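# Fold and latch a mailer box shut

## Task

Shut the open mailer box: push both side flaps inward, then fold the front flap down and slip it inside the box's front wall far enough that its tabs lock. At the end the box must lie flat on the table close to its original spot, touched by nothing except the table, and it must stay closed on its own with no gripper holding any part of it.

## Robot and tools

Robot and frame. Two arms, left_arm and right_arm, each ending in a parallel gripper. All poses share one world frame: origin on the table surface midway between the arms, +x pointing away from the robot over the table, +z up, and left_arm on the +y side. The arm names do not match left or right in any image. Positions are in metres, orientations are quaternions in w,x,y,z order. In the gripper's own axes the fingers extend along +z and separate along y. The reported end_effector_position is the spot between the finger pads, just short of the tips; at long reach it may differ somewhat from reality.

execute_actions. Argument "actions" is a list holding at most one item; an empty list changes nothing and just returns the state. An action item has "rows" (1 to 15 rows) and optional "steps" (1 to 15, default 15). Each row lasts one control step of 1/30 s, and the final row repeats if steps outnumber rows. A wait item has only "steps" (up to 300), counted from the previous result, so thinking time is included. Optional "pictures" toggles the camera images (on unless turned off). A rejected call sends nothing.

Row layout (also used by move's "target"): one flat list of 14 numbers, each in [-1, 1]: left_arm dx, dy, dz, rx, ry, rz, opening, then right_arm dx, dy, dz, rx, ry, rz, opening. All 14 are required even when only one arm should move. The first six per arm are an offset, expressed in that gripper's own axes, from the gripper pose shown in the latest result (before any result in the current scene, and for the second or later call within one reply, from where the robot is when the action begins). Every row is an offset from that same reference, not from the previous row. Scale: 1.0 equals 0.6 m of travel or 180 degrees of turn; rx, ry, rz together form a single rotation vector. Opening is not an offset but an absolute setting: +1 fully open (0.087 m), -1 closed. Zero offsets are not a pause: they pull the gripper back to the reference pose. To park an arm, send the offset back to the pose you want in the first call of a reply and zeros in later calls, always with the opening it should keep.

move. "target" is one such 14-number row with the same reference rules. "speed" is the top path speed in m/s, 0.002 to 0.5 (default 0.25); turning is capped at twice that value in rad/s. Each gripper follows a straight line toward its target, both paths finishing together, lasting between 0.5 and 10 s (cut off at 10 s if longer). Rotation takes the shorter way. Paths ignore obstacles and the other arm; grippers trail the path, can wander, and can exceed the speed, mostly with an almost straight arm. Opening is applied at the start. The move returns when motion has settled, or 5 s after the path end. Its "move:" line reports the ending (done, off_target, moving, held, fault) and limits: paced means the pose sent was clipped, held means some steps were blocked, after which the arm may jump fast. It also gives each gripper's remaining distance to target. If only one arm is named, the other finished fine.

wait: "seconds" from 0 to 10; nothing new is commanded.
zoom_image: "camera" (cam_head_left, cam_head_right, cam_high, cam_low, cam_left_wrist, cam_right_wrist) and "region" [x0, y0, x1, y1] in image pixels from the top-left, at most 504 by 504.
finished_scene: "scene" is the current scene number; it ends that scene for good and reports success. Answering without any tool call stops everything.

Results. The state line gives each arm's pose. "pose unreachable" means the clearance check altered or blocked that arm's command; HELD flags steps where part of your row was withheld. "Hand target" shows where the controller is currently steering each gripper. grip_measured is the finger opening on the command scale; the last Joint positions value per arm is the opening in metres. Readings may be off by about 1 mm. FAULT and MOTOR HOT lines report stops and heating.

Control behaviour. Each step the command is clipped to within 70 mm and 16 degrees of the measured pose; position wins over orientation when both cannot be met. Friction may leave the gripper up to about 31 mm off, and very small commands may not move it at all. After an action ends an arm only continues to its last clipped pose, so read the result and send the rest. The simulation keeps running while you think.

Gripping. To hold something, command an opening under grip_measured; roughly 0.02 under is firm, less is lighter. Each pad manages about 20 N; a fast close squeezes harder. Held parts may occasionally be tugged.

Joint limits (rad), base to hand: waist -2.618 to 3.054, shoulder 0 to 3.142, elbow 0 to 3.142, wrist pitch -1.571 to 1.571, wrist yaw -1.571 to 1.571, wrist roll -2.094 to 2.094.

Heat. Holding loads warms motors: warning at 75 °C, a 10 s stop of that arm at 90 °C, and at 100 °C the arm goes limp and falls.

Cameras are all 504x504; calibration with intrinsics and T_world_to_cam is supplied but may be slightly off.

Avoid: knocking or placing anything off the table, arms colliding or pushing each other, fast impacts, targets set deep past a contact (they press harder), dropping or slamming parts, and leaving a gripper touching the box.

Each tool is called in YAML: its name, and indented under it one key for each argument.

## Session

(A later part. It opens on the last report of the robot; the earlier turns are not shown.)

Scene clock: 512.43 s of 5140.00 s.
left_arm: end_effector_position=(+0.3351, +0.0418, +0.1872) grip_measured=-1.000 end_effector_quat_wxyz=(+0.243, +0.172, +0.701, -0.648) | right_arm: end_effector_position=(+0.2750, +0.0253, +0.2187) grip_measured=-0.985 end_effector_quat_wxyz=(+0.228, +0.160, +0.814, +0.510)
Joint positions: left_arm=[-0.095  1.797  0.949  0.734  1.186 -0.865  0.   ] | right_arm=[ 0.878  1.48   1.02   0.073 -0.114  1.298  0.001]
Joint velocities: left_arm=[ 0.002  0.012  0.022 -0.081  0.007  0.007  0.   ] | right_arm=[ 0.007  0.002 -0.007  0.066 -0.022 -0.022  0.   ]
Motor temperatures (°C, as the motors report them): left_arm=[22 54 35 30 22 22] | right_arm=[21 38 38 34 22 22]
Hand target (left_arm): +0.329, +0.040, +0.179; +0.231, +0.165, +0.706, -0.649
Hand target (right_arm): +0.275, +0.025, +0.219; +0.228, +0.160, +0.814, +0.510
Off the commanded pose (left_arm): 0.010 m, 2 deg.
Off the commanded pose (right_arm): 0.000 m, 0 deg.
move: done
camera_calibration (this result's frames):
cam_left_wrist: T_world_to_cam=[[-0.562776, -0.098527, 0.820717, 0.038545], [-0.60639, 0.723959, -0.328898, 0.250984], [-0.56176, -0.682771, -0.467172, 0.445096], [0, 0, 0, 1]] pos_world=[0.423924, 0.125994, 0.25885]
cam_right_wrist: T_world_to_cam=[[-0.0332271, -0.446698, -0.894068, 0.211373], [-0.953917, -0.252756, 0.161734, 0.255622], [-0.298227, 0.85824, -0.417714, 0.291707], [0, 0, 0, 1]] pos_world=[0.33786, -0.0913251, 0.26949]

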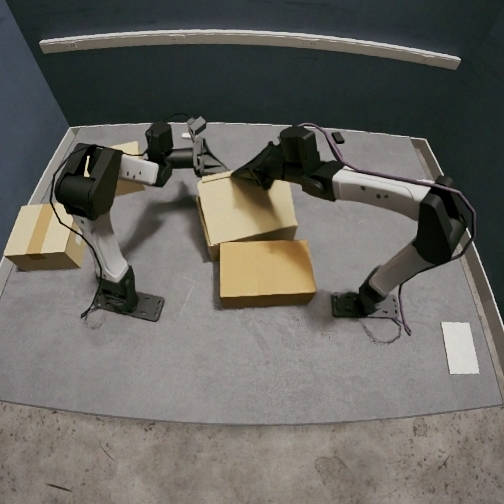

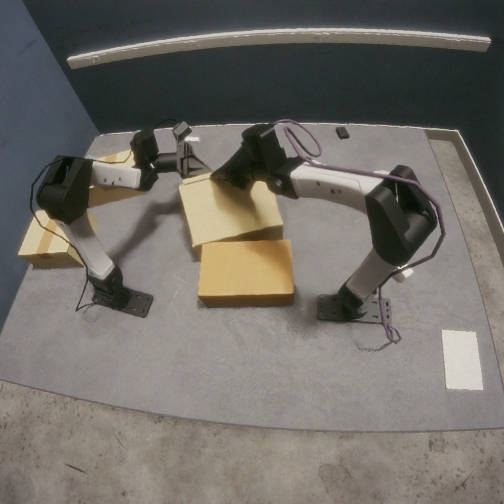

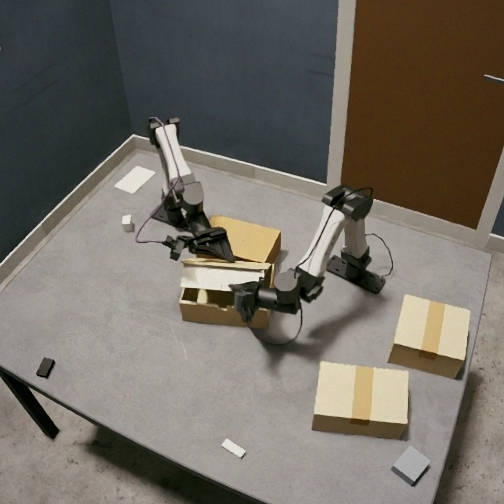

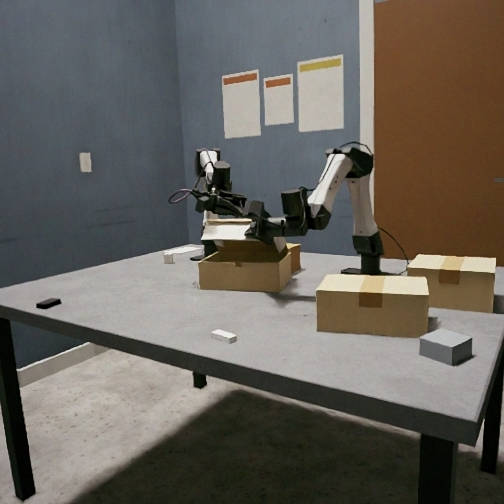

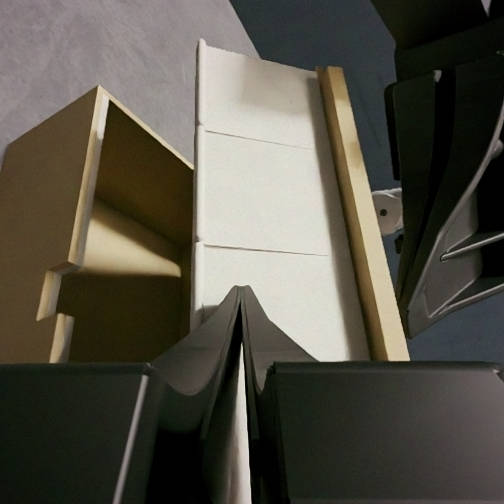

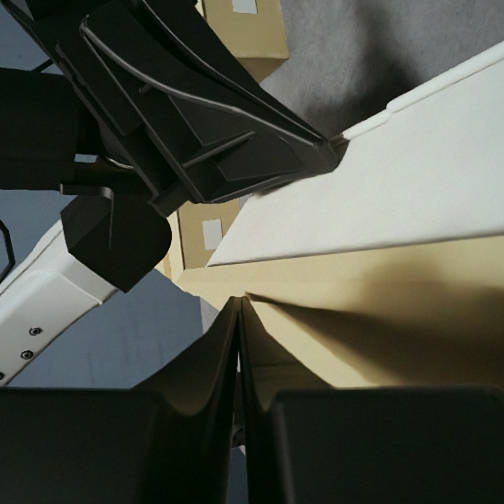

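move:
  target: [0.082,0.083,0.002,0,0,0,-1, -0.007,-0.1,0.073,0,0,0,-1]
  speed: 0.04

Scene clock: 516.83 s of 5140.00 s.
left_arm: end_effector_position=(+0.3309, +0.0437, +0.1319) grip_measured=-1.000 end_effector_quat_wxyz=(+0.265, +0.178, +0.695, -0.645) | right_arm: end_effector_position=(+0.2959, +0.0356, +0.1679) grip_measured=-0.985 end_effector_quat_wxyz=(+0.227, +0.155, +0.806, +0.524)
Joint positions: left_arm=[-0.095  1.936  0.825  1.039  1.167 -0.864  0.   ] | right_arm=[ 0.845  1.634  0.927  0.347 -0.161  1.292  0.001]
Joint velocities: left_arm=[-0.017 -0.002 -0.012 -0.022  0.007  0.066  0.   ] | right_arm=[ 0.002 -0.027 -0.002 -0.022  0.022 -0.154  0.   ]
Motor temperatures (°C, as the motors report them): left_arm=[22 53 35 30 22 22] | right_arm=[21 37 38 34 22 22]
Hand target (left_arm): +0.321, +0.042, +0.119; +0.243, +0.172, +0.701, -0.648
Hand target (right_arm): +0.300, +0.031, +0.150; +0.228, +0.160, +0.814, +0.510
Off the commanded pose (left_arm): 0.016 m, 3 deg.
Off the commanded pose (right_arm): 0.020 m, 2 deg.
move: off_target (left_arm, right_arm)
camera_calibration (this result's frames):
cam_left_wrist: T_world_to_cam=[[-0.594948, -0.102171, 0.797244, 0.0956763], [-0.605447, 0.70935, -0.360911, 0.233432], [-0.52865, -0.697412, -0.483885, 0.410085], [0, 0, 0, 1]] pos_world=[0.415045, 0.130188, 0.206405]
cam_right_wrist: T_world_to_cam=[[-0.0181316, -0.420991, -0.906883, 0.168036], [-0.952522, -0.268445, 0.143661, 0.28952], [-0.303928, 0.866432, -0.396136, 0.265619], [0, 0, 0, 1]] pos_world=[0.35955, -0.0816789, 0.216017]

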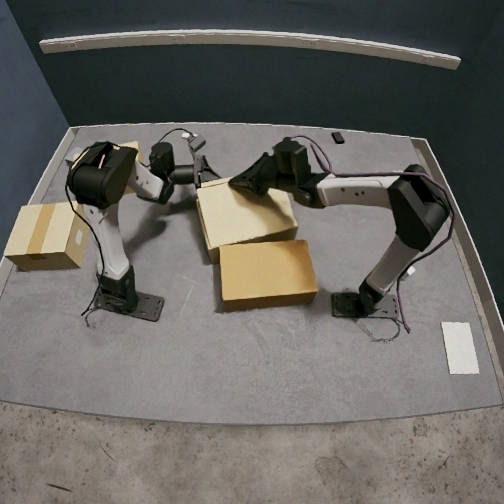

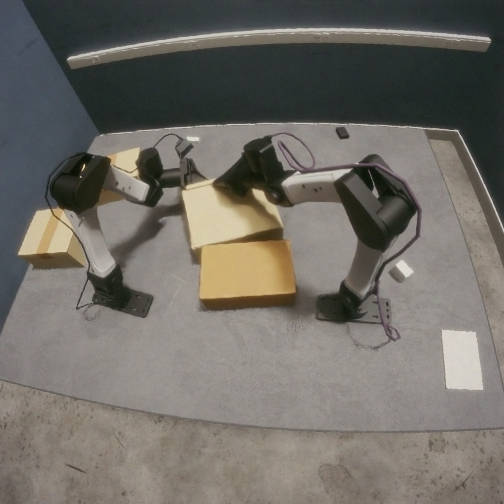

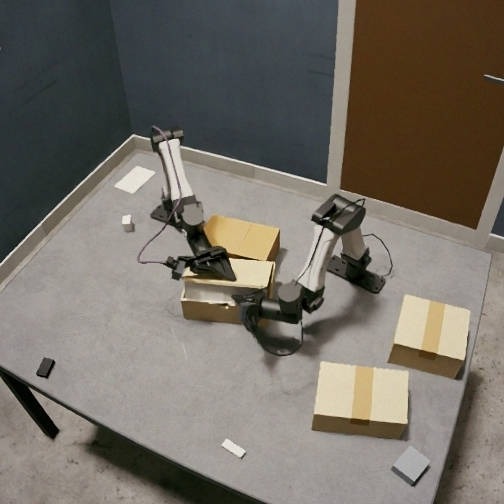

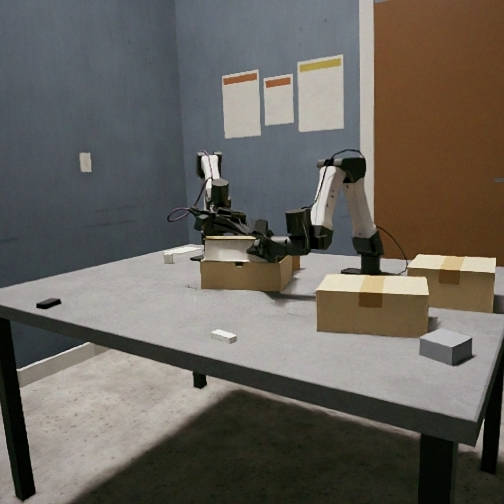

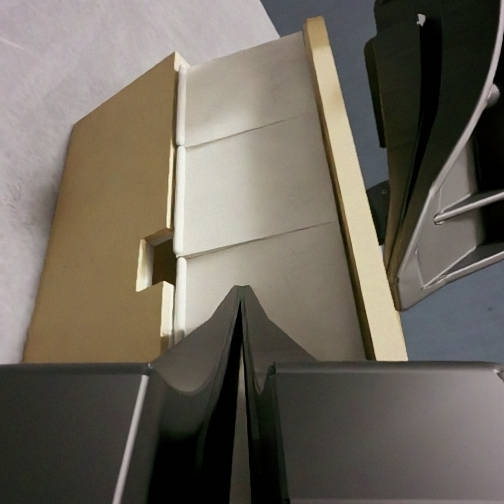

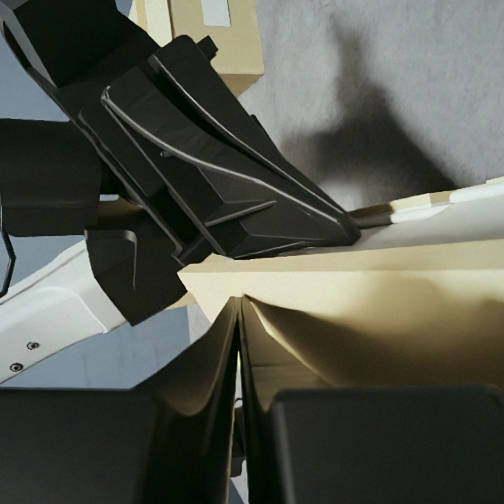

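move:
  target: [0.037,-0.02,-0.005,0,0,0,-1, 0,-0.01,0.005,0,0,0,-1]
  speed: 0.03

Scene clock: 519.60 s of 5140.00 s.
left_arm: end_effector_position=(+0.3198, +0.0463, +0.1335) grip_measured=-1.000 end_effector_quat_wxyz=(+0.284, +0.173, +0.693, -0.639) | right_arm: end_effector_position=(+0.2939, +0.0374, +0.1703) grip_measured=-0.985 end_effector_quat_wxyz=(+0.224, +0.150, +0.804, +0.530)
Joint positions: left_arm=[-0.101  1.888  0.747  1.092  1.129 -0.864  0.   ] | right_arm=[ 0.845  1.635  0.927  0.358 -0.177  1.292  0.001]
Joint velocities: left_arm=[-0.002  0.002  0.022  0.022 -0.037 -0.095  0.   ] | right_arm=[ 0.022 -0.002 -0.002 -0.051  0.081 -0.007 -0.001]
Motor temperatures (°C, as the motors report them): left_arm=[22 52 35 30 22 22] | right_arm=[21 37 38 34 22 22]
Hand target (left_arm): +0.306, +0.043, +0.129; +0.265, +0.178, +0.695, -0.645
Hand target (right_arm): +0.297, +0.035, +0.161; +0.227, +0.155, +0.806, +0.524
Off the commanded pose (left_arm): 0.015 m, 2 deg.
Off the commanded pose (right_arm): 0.010 m, 1 deg.
move: off_target (left_arm)
camera_calibration (this result's frames):
cam_left_wrist: T_world_to_cam=[[-0.608942, -0.119228, 0.784203, 0.0949991], [-0.620341, 0.687705, -0.377145, 0.23335], [-0.494334, -0.716133, -0.492735, 0.397916], [0, 0, 0, 1]] pos_world=[0.399309, 0.135811, 0.209575]
cam_right_wrist: T_world_to_cam=[[-0.00890012, -0.411383, -0.911419, 0.168617], [-0.948786, -0.28437, 0.13762, 0.288305], [-0.315794, 0.865966, -0.387784, 0.266498], [0, 0, 0, 1]] pos_world=[0.359199, -0.0794272, 0.217348]

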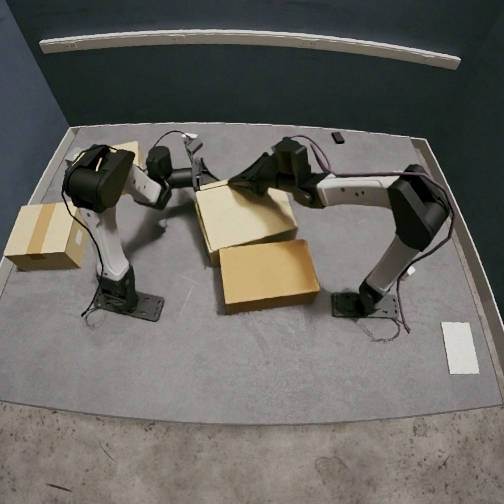

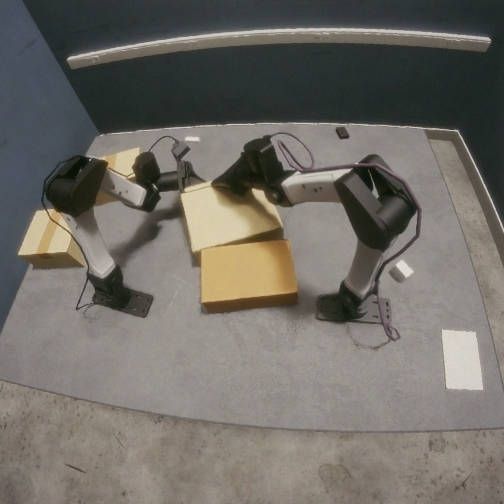

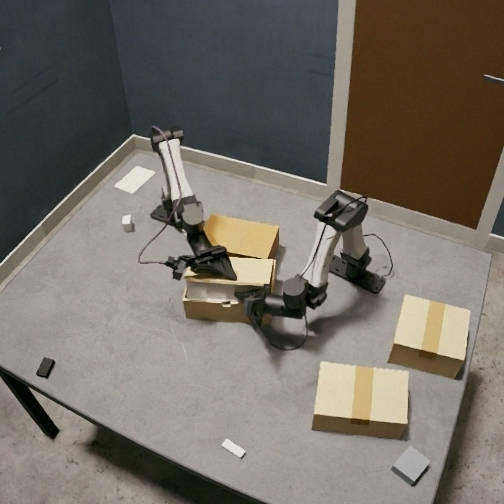

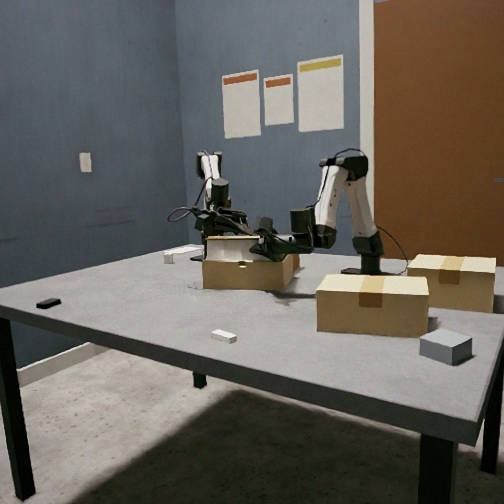

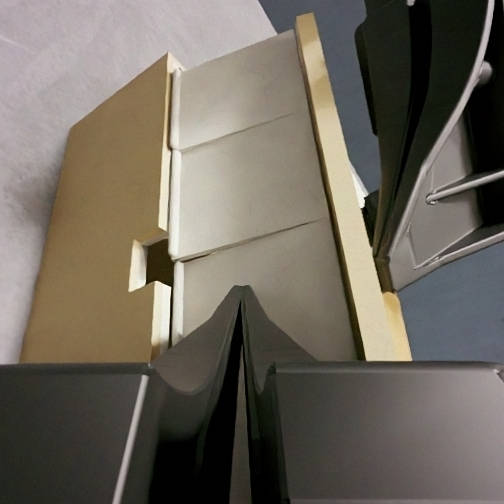

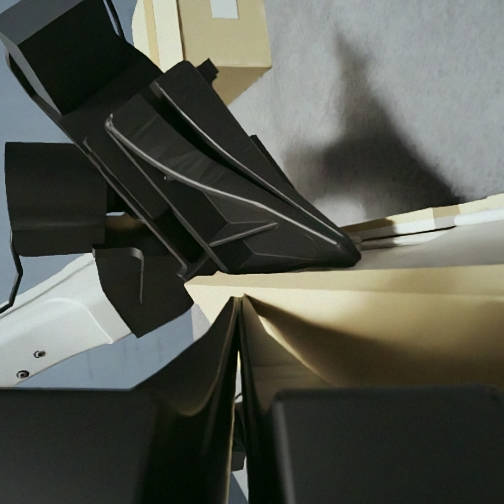

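move:
  target: [0.015,0.03,0.097,0,0,0,-1, 0,-0.01,0.005,0,0,0,-1]
  speed: 0.04

Scene clock: 523.77 s of 5140.00 s.
left_arm: end_effector_position=(+0.3329, -0.0042, +0.1193) grip_measured=-1.000 end_effector_quat_wxyz=(+0.290, +0.175, +0.689, -0.641) | right_arm: end_effector_position=(+0.2942, +0.0384, +0.1731) grip_measured=-0.985 end_effector_quat_wxyz=(+0.225, +0.147, +0.801, +0.535)
Joint positions: left_arm=[-0.226  2.026  0.855  1.152  1.    -0.881  0.   ] | right_arm=[ 0.845  1.635  0.927  0.371 -0.18   1.292  0.001]
Joint velocities: left_arm=[-0.012 -0.027  0.012  0.022  0.007 -0.022  0.   ] | right_arm=[ 0.002 -0.012  0.007  0.007 -0.051 -0.037 -0.001]
Motor temperatures (°C, as the motors report them): left_arm=[22 52 35 31 22 22] | right_arm=[21 37 38 35 22 22]
Hand target (left_arm): +0.333, -0.010, +0.113; +0.283, +0.172, +0.693, -0.641
Hand target (right_arm): +0.295, +0.037, +0.164; +0.224, +0.150, +0.804, +0.530
Off the commanded pose (left_arm): 0.009 m, 1 deg.
Off the commanded pose (right_arm): 0.010 m, 1 deg.
move: done
camera_calibration (this result's frames):
cam_left_wrist: T_world_to_cam=[[-0.619566, -0.113984, 0.776624, 0.112608], [-0.616914, 0.682467, -0.39199, 0.271427], [-0.48534, -0.721974, -0.493152, 0.358281], [0, 0, 0, 1]] pos_world=[0.411103, 0.0862652, 0.195629]
cam_right_wrist: T_world_to_cam=[[-0.00039097, -0.402495, -0.915422, 0.169503], [-0.949027, -0.288387, 0.127204, 0.290517], [-0.315194, 0.86881, -0.381866, 0.265498], [0, 0, 0, 1]] pos_world=[0.359458, -0.078662, 0.219597]

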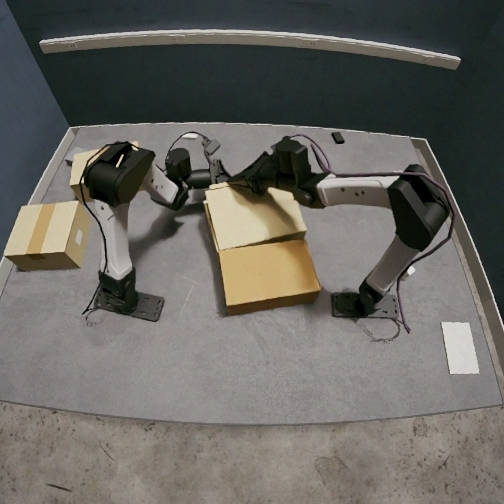

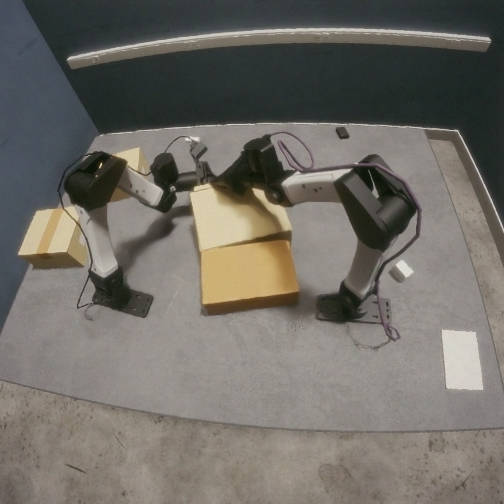

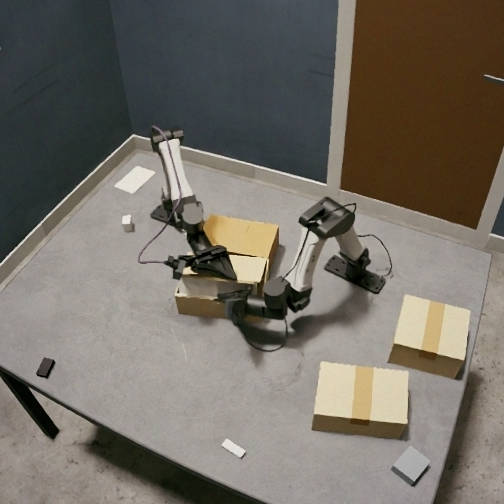

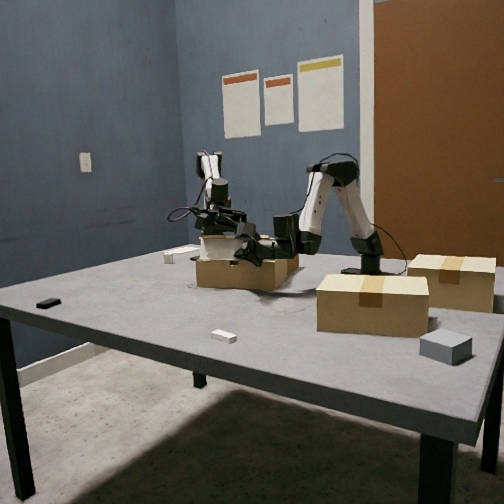

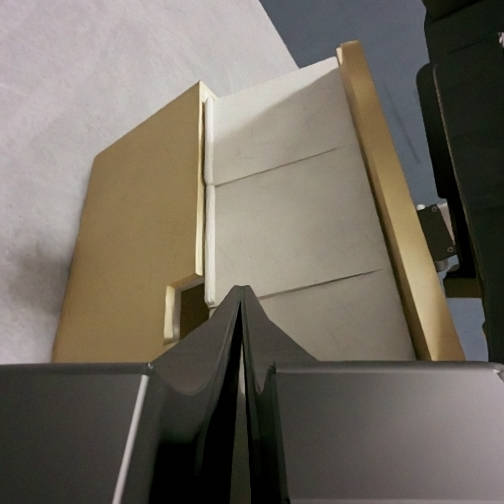

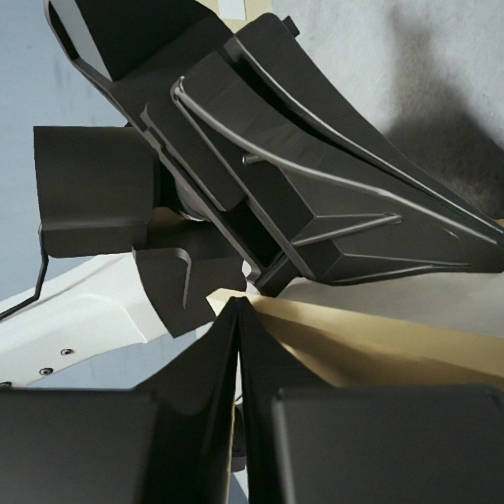

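move:
  target: [0.025,-0.01,-0.004,0,0,0,-1, 0.013,-0.06,0.022,0,0,0,-1]
  speed: 0.03

Scene clock: 526.77 s of 5140.00 s.
left_arm: end_effector_position=(+0.3326, -0.0013, +0.1217) grip_measured=-1.000 end_effector_quat_wxyz=(+0.310, +0.169, +0.685, -0.637) | right_arm: end_effector_position=(+0.2964, +0.0437, +0.1702) grip_measured=-0.985 end_effector_quat_wxyz=(+0.240, +0.134, +0.777, +0.567)
Joint positions: left_arm=[-0.226  2.01   0.819  1.198  0.965 -0.881  0.   ] | right_arm=[ 0.845  1.679  0.871  0.559 -0.192  1.292  0.001]
Joint velocities: left_arm=[ 0.007  0.012 -0.022 -0.022 -0.022 -0.037  0.   ] | right_arm=[ 0.032  0.002  0.002 -0.051 -0.022 -0.037 -0.001]
Motor temperatures (°C, as the motors report them): left_arm=[22 51 35 31 22 22] | right_arm=[21 36 38 35 22 22]
Hand target (left_arm): +0.317, -0.005, +0.115; +0.290, +0.175, +0.689, -0.641
Hand target (right_arm): +0.293, +0.038, +0.135; +0.226, +0.147, +0.801, +0.535
Off the commanded pose (left_arm): 0.017 m, 3 deg.
Off the commanded pose (right_arm): 0.037 m, 5 deg.
move: off_target (left_arm, right_arm)
camera_calibration (this result's frames):
cam_left_wrist: T_world_to_cam=[[-0.633806, -0.128455, 0.762751, 0.117279], [-0.630738, 0.656631, -0.413527, 0.277434], [-0.447727, -0.743192, -0.497198, 0.349296], [0, 0, 0, 1]] pos_world=[0.405709, 0.0924874, 0.198941]
cam_right_wrist: T_world_to_cam=[[0.0580517, -0.341255, -0.938177, 0.152814], [-0.950707, -0.30564, 0.0523471, 0.30847], [-0.304608, 0.888892, -0.342176, 0.249748], [0, 0, 0, 1]] pos_world=[0.360469, -0.07557, 0.212677]

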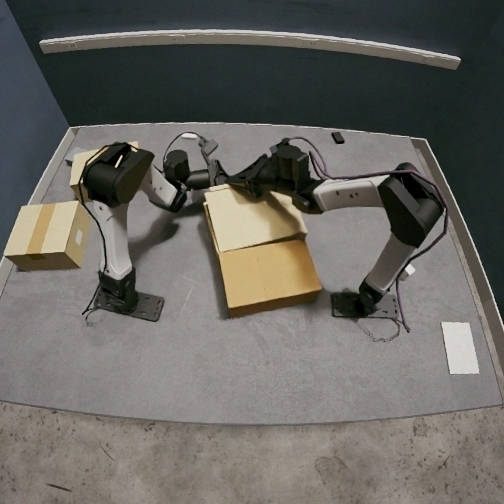

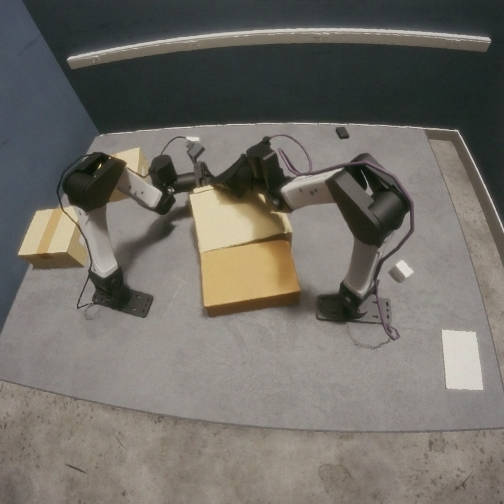

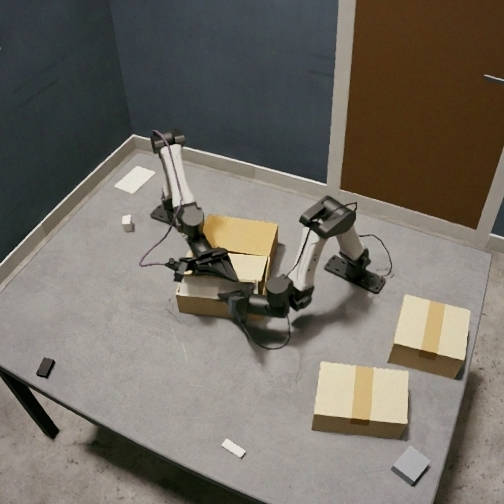

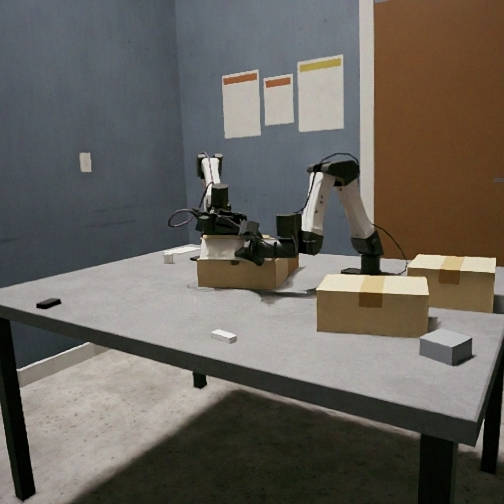

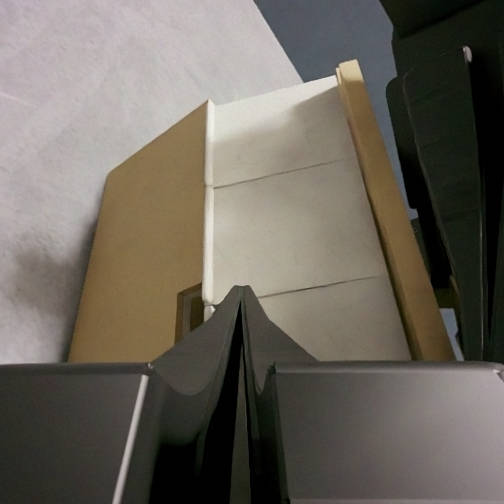

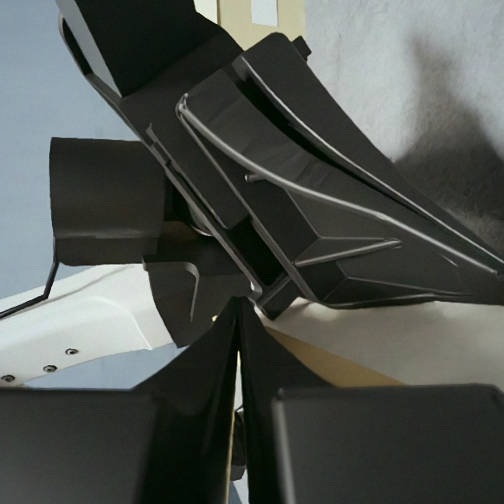

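move:
  target: [-0.083,0.027,0.017,0.1,0.12,0,-1, 0.008,0.035,-0.078,0,0,0,-1]
  speed: 0.08

move:
  target: [0,0,0,0,0,-0.2,-1, 0,0,0,0,0,0,-1]

Scene clock: 535.07 s of 5140.00 s.
left_arm: end_effector_position=(+0.3778, -0.0024, +0.1456) grip_measured=-1.000 end_effector_quat_wxyz=(+0.156, +0.339, +0.617, -0.692) | right_arm: end_effector_position=(+0.2720, +0.0189, +0.2040) grip_measured=-0.985 end_effector_quat_wxyz=(+0.244, +0.132, +0.771, +0.573)
Joint positions: left_arm=[-0.16   2.33   1.475  1.019  1.523 -1.011  0.   ] | right_arm=[ 0.845  1.482  0.805  0.446 -0.193  1.292  0.001]
Joint velocities: left_arm=[ 0.007 -0.007 -0.032 -0.066  0.022 -0.022  0.   ] | right_arm=[-0.002 -0.007  0.002 -0.022 -0.051 -0.007 -0.001]
Motor temperatures (°C, as the motors report them): left_arm=[22 51 35 31 22 22] | right_arm=[21 36 37 34 22 22]
Hand target (left_arm): +0.382, +0.001, +0.139; -0.148, -0.331, -0.622, +0.694
Hand target (right_arm): +0.266, +0.015, +0.199; +0.240, +0.134, +0.777, +0.566
Off the commanded pose (left_arm): 0.006 m, 2 deg.
Off the commanded pose (right_arm): 0.008 m, 1 deg.
After step 90, 1.70 s passed at rest.
move: done
camera_calibration (this result's frames):
cam_left_wrist: T_world_to_cam=[[-0.639871, 0.19465, 0.743422, 0.133455], [-0.234789, 0.871617, -0.4303, 0.169911], [-0.731737, -0.449884, -0.512021, 0.490759], [0, 0, 0, 1]] pos_world=[0.484394, 0.0467102, 0.225178]
cam_right_wrist: T_world_to_cam=[[0.0704859, -0.328402, -0.941904, 0.174608], [-0.950933, -0.307297, 0.03598, 0.279392], [-0.30126, 0.893152, -0.333949, 0.273267], [0, 0, 0, 1]] pos_world=[0.335701, -0.100871, 0.245669]

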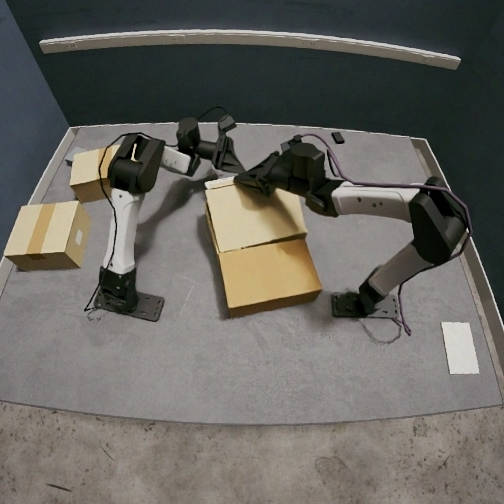

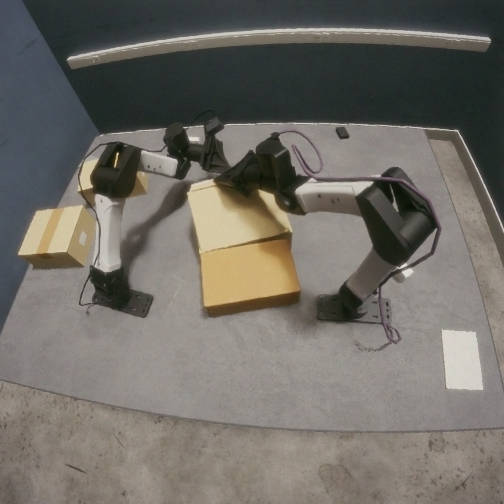

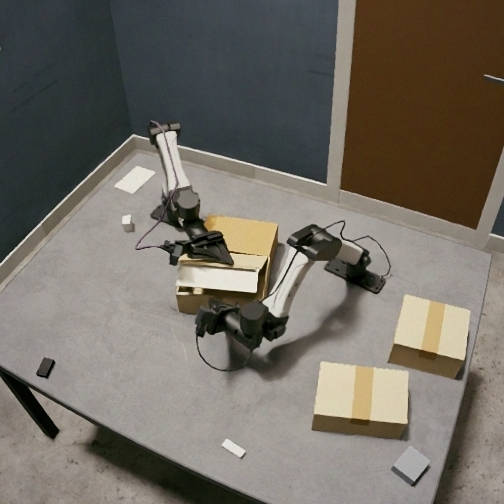

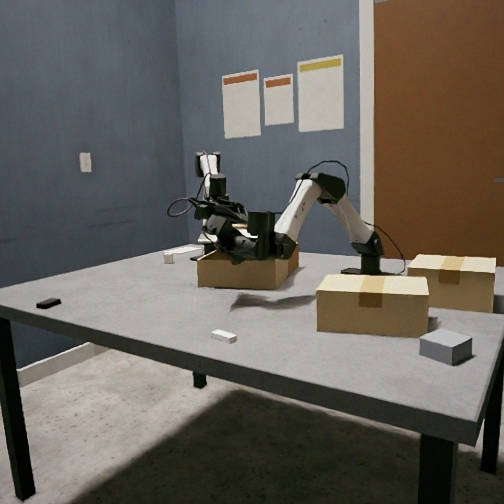

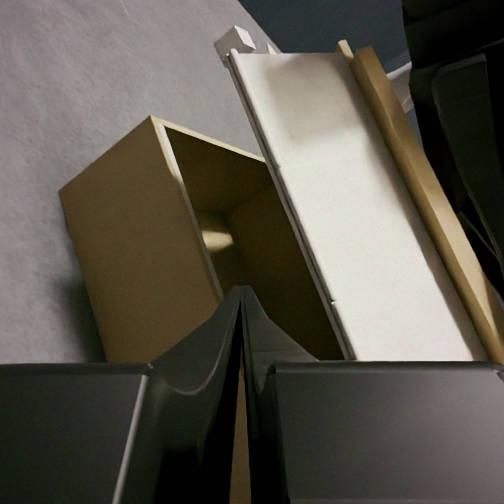

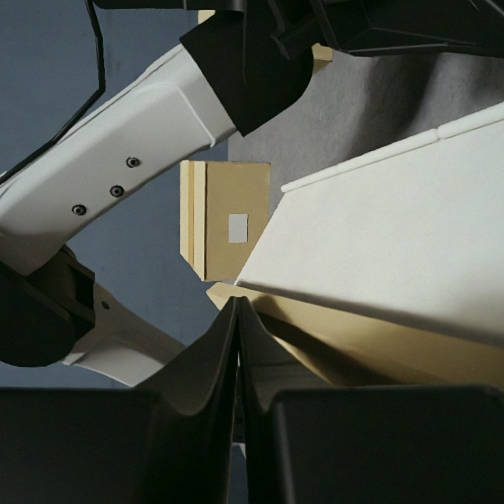

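Scene clock: 537.03 s of 5140.00 s.
left_arm: end_effector_position=(+0.3745, -0.0016, +0.1508) grip_measured=-1.000 end_effector_quat_wxyz=(-0.061, +0.135, +0.693, -0.705) | right_arm: end_effector_position=(+0.2720, +0.0189, +0.2040) grip_measured=-0.985 end_effector_quat_wxyz=(+0.244, +0.132, +0.771, +0.573)
Joint positions: left_arm=[-0.16   2.364  1.505  0.892  1.523 -1.497  0.   ] | right_arm=[ 0.845  1.482  0.805  0.446 -0.193  1.292  0.001]
Joint velocities: left_arm=[-0.002  0.022 -0.007  0.037 -0.037 -0.095  0.   ] | right_arm=[ 0.007  0.007 -0.007 -0.11  -0.051 -0.022 -0.001]
Motor temperatures (°C, as the motors report them): left_arm=[22 51 35 31 22 22] | right_arm=[21 36 37 34 22 22]
Hand target (left_arm): +0.377, -0.002, +0.145; -0.065, +0.132, +0.694, -0.705
Hand target (right_arm): +0.272, +0.019, +0.204; +0.244, +0.132, +0.771, +0.573
Off the commanded pose (left_arm): 0.006 m, 1 deg.
Off the commanded pose (right_arm): 0.000 m, 0 deg.
move: done
camera_calibration (this result's frames):
cam_left_wrist: T_world_to_cam=[[-0.107679, 0.0368926, 0.993501, -0.109952], [-0.387729, 0.918624, -0.0761354, 0.174636], [-0.915463, -0.393407, -0.084612, 0.495834], [0, 0, 0, 1]] pos_world=[0.509789, 0.0386964, 0.164487]
cam_right_wrist: T_world_to_cam=[[0.0704859, -0.328402, -0.941904, 0.174608], [-0.950933, -0.307297, 0.03598, 0.279392], [-0.30126, 0.893152, -0.333949, 0.273267], [0, 0, 0, 1]] pos_world=[0.335701, -0.100871, 0.245669]

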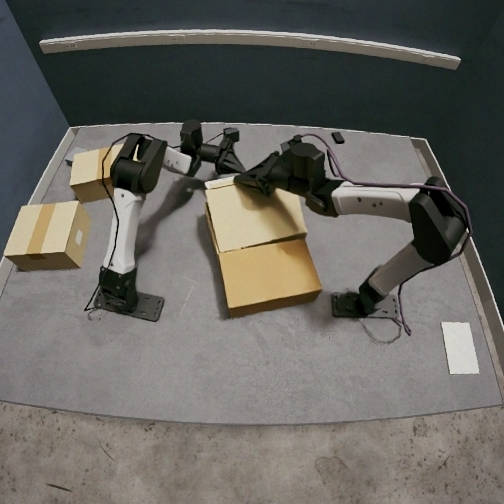

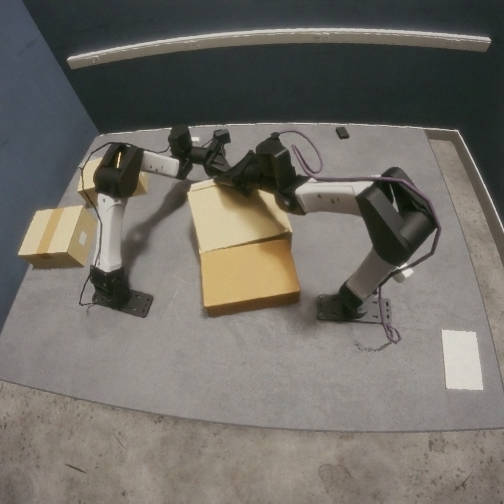

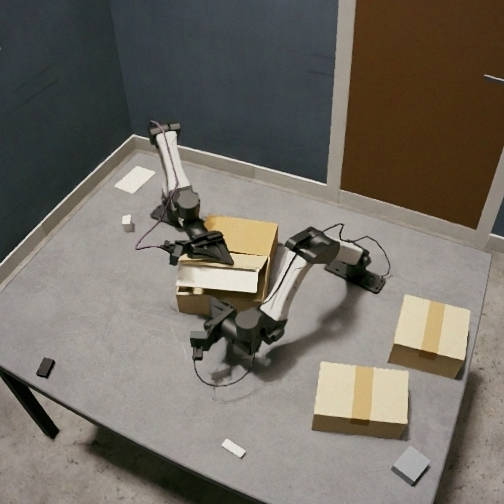

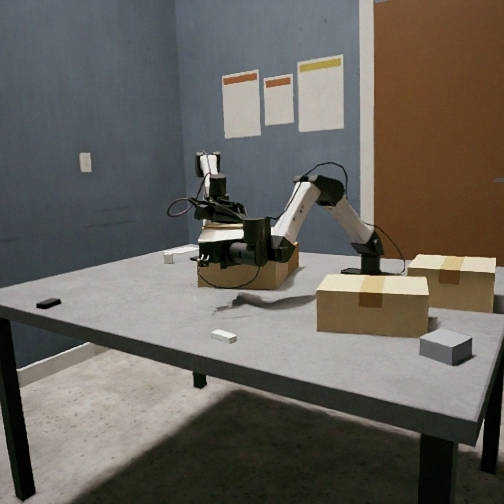

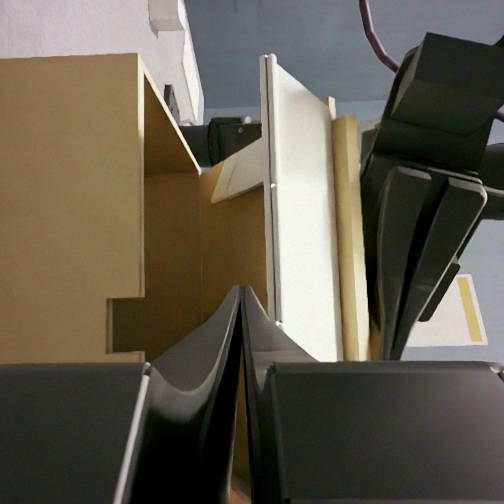

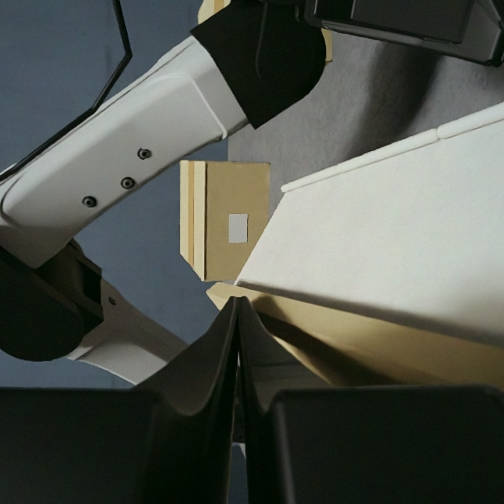

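move:
  target: [-0.006,-0.06,0,0,0,0,-1, 0,0,0,0,0,0,-1]
  speed: 0.06

move:
  target: [0.1,0.045,0.062,0,0,0,-1, 0,0,0,0,0,0,-1]
  speed: 0.05

Scene clock: 540.10 s of 5140.00 s.
left_arm: end_effector_position=(+0.3732, -0.0012, +0.1847) grip_measured=-1.000 end_effector_quat_wxyz=(-0.054, +0.143, +0.690, -0.707) | right_arm: end_effector_position=(+0.2720, +0.0189, +0.2040) grip_measured=-0.985 end_effector_quat_wxyz=(+0.244, +0.132, +0.771, +0.573)
Joint positions: left_arm=[-0.16   2.303  1.522  0.902  1.523 -1.564  0.   ] | right_arm=[ 0.845  1.482  0.805  0.446 -0.193  1.292  0.001]
Joint velocities: left_arm=[ 0.007 -0.002  0.002 -0.037 -0.081 -0.139  0.   ] | right_arm=[-0.022 -0.012 -0.002 -0.037 -0.081  0.007 -0.001]
Motor temperatures (°C, as the motors report them): left_arm=[22 52 35 30 22 22] | right_arm=[21 36 37 35 22 22]
Hand target (left_arm): +0.375, -0.002, +0.187; -0.061, +0.135, +0.692, -0.706
Hand target (right_arm): +0.272, +0.019, +0.204; +0.244, +0.132, +0.771, +0.573
Off the commanded pose (left_arm): 0.003 m, 1 deg.
Off the commanded pose (right_arm): 0.000 m, 0 deg.
move: done
camera_calibration (this result's frames):
cam_left_wrist: T_world_to_cam=[[-0.126428, 0.0466573, 0.990878, -0.136285], [-0.385909, 0.917892, -0.0924593, 0.178657], [-0.913833, -0.394078, -0.0980414, 0.499567], [0, 0, 0, 1]] pos_world=[0.508236, 0.0392391, 0.200538]
cam_right_wrist: T_world_to_cam=[[0.0704859, -0.328402, -0.941904, 0.174608], [-0.950933, -0.307297, 0.03598, 0.279392], [-0.30126, 0.893152, -0.333949, 0.273267], [0, 0, 0, 1]] pos_world=[0.335701, -0.100871, 0.245669]

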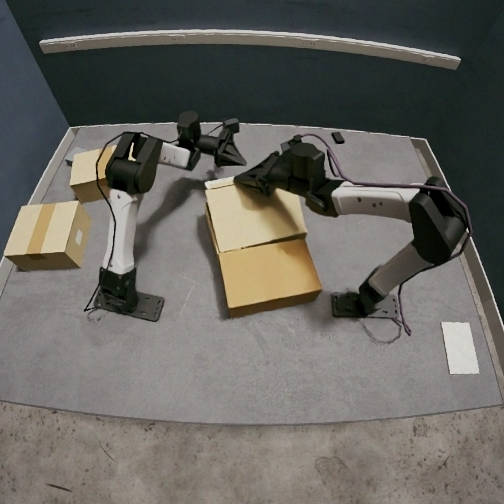

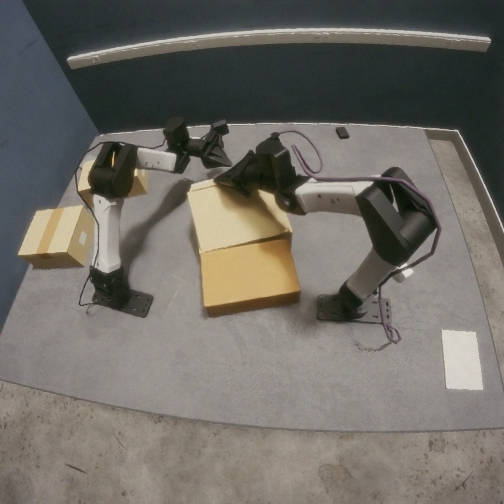

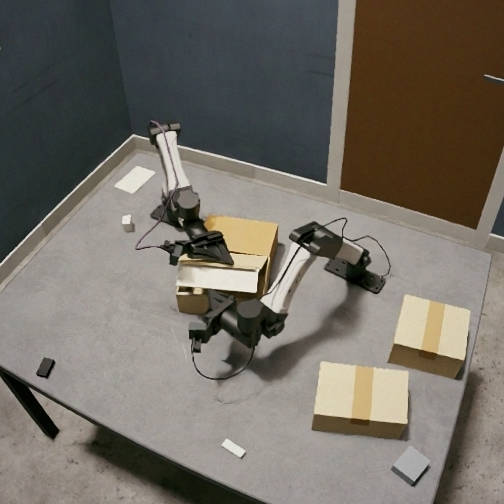

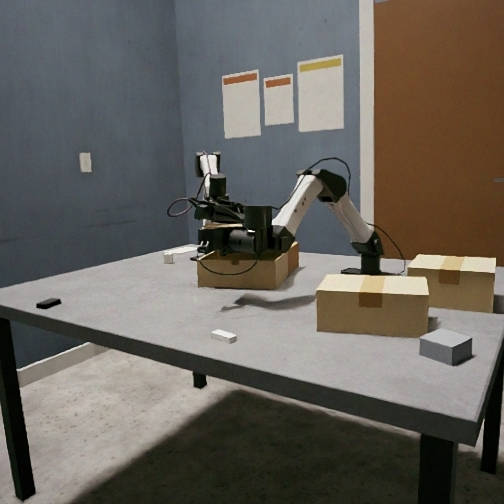

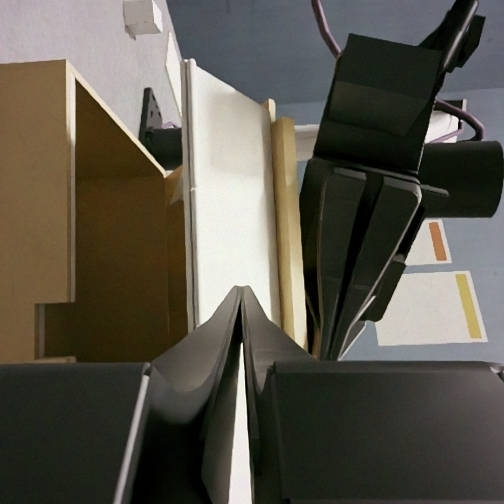

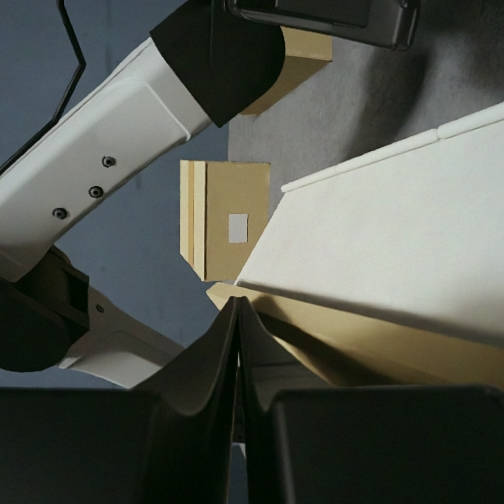

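Scene clock: 542.10 s of 5140.00 s.
left_arm: end_effector_position=(+0.3155, -0.0211, +0.1572) grip_measured=-1.000 end_effector_quat_wxyz=(-0.044, +0.148, +0.688, -0.709) | right_arm: end_effector_position=(+0.2720, +0.0189, +0.2040) grip_measured=-0.985 end_effector_quat_wxyz=(+0.244, +0.132, +0.771, +0.573)
Joint positions: left_arm=[-0.245  2.209  1.234  1.046  1.431 -1.492  0.   ] | right_arm=[ 0.845  1.482  0.805  0.446 -0.193  1.292  0.001]
Joint velocities: left_arm=[ 0.007  0.002  0.022  0.007 -0.022 -0.037  0.   ] | right_arm=[ 0.007 -0.002  0.022 -0.051  0.007 -0.007 -0.   ]
Motor temperatures (°C, as the motors report them): left_arm=[22 52 35 30 21 22] | right_arm=[21 36 37 35 22 22]
Hand target (left_arm): +0.309, -0.022, +0.152; -0.054, +0.143, +0.690, -0.708
Hand target (right_arm): +0.272, +0.019, +0.204; +0.244, +0.132, +0.771, +0.573
Off the commanded pose (left_arm): 0.009 m, 1 deg.
Off the commanded pose (right_arm): 0.000 m, 0 deg.
move: done
camera_calibration (this result's frames):
cam_left_wrist: T_world_to_cam=[[-0.146892, 0.0557562, 0.98758, -0.108298], [-0.389603, 0.914441, -0.109576, 0.175963], [-0.909193, -0.40086, -0.112601, 0.436994], [0, 0, 0, 1]] pos_world=[0.44996, 0.0203036, 0.17544]
cam_right_wrist: T_world_to_cam=[[0.0704859, -0.328402, -0.941904, 0.174608], [-0.950933, -0.307297, 0.03598, 0.279392], [-0.30126, 0.893152, -0.333949, 0.273267], [0, 0, 0, 1]] pos_world=[0.335701, -0.100871, 0.245669]

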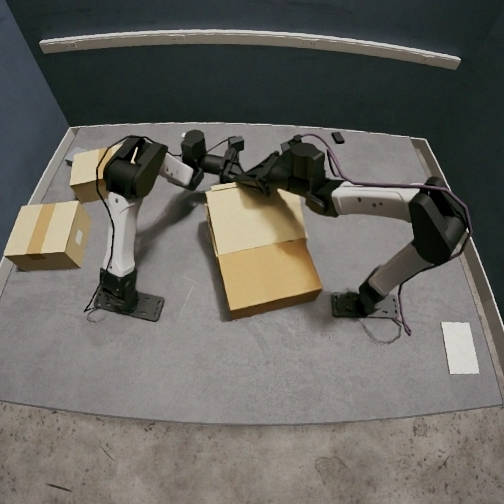

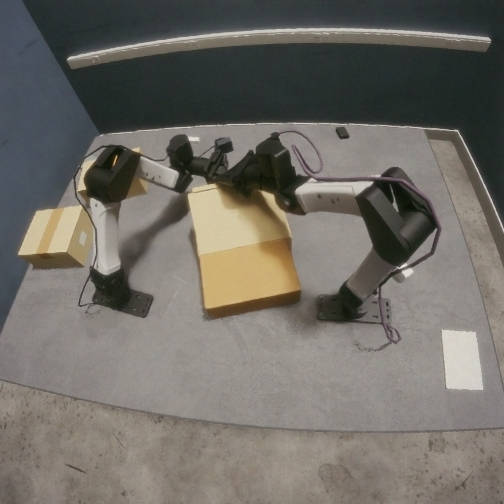

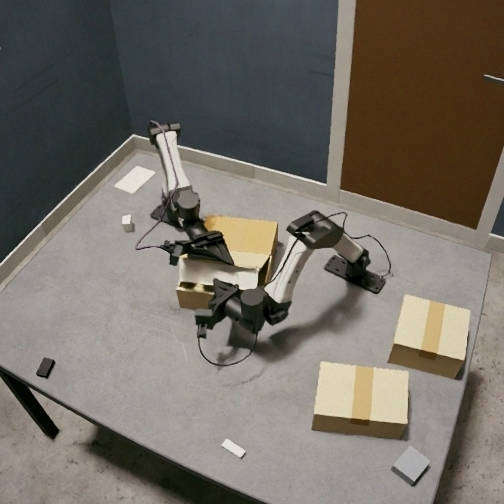

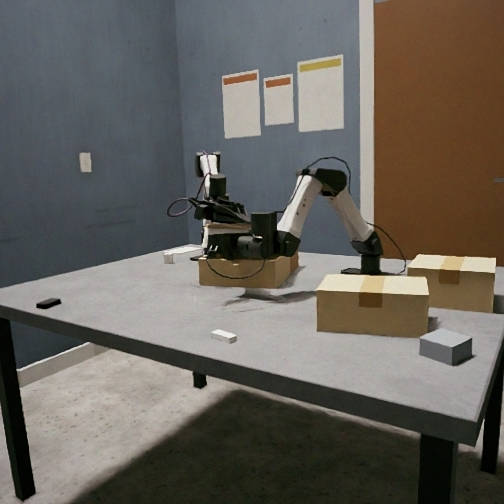

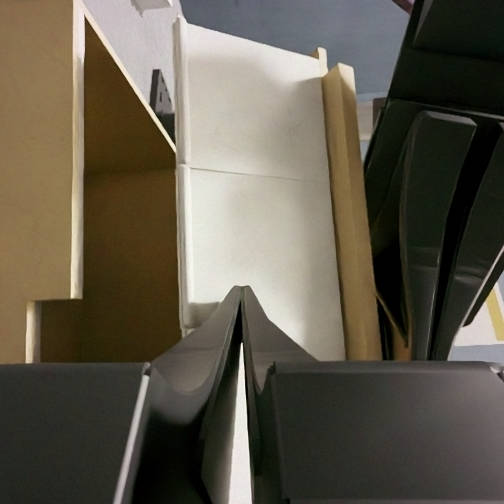

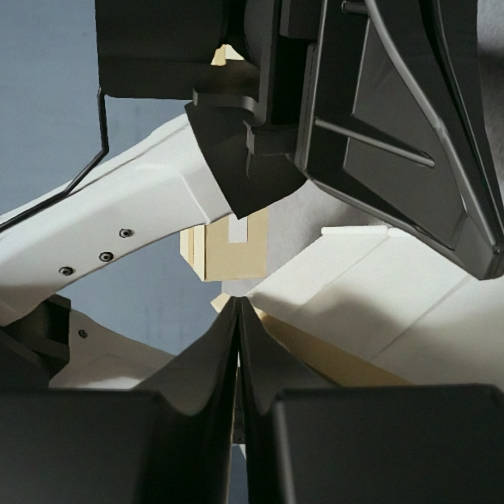

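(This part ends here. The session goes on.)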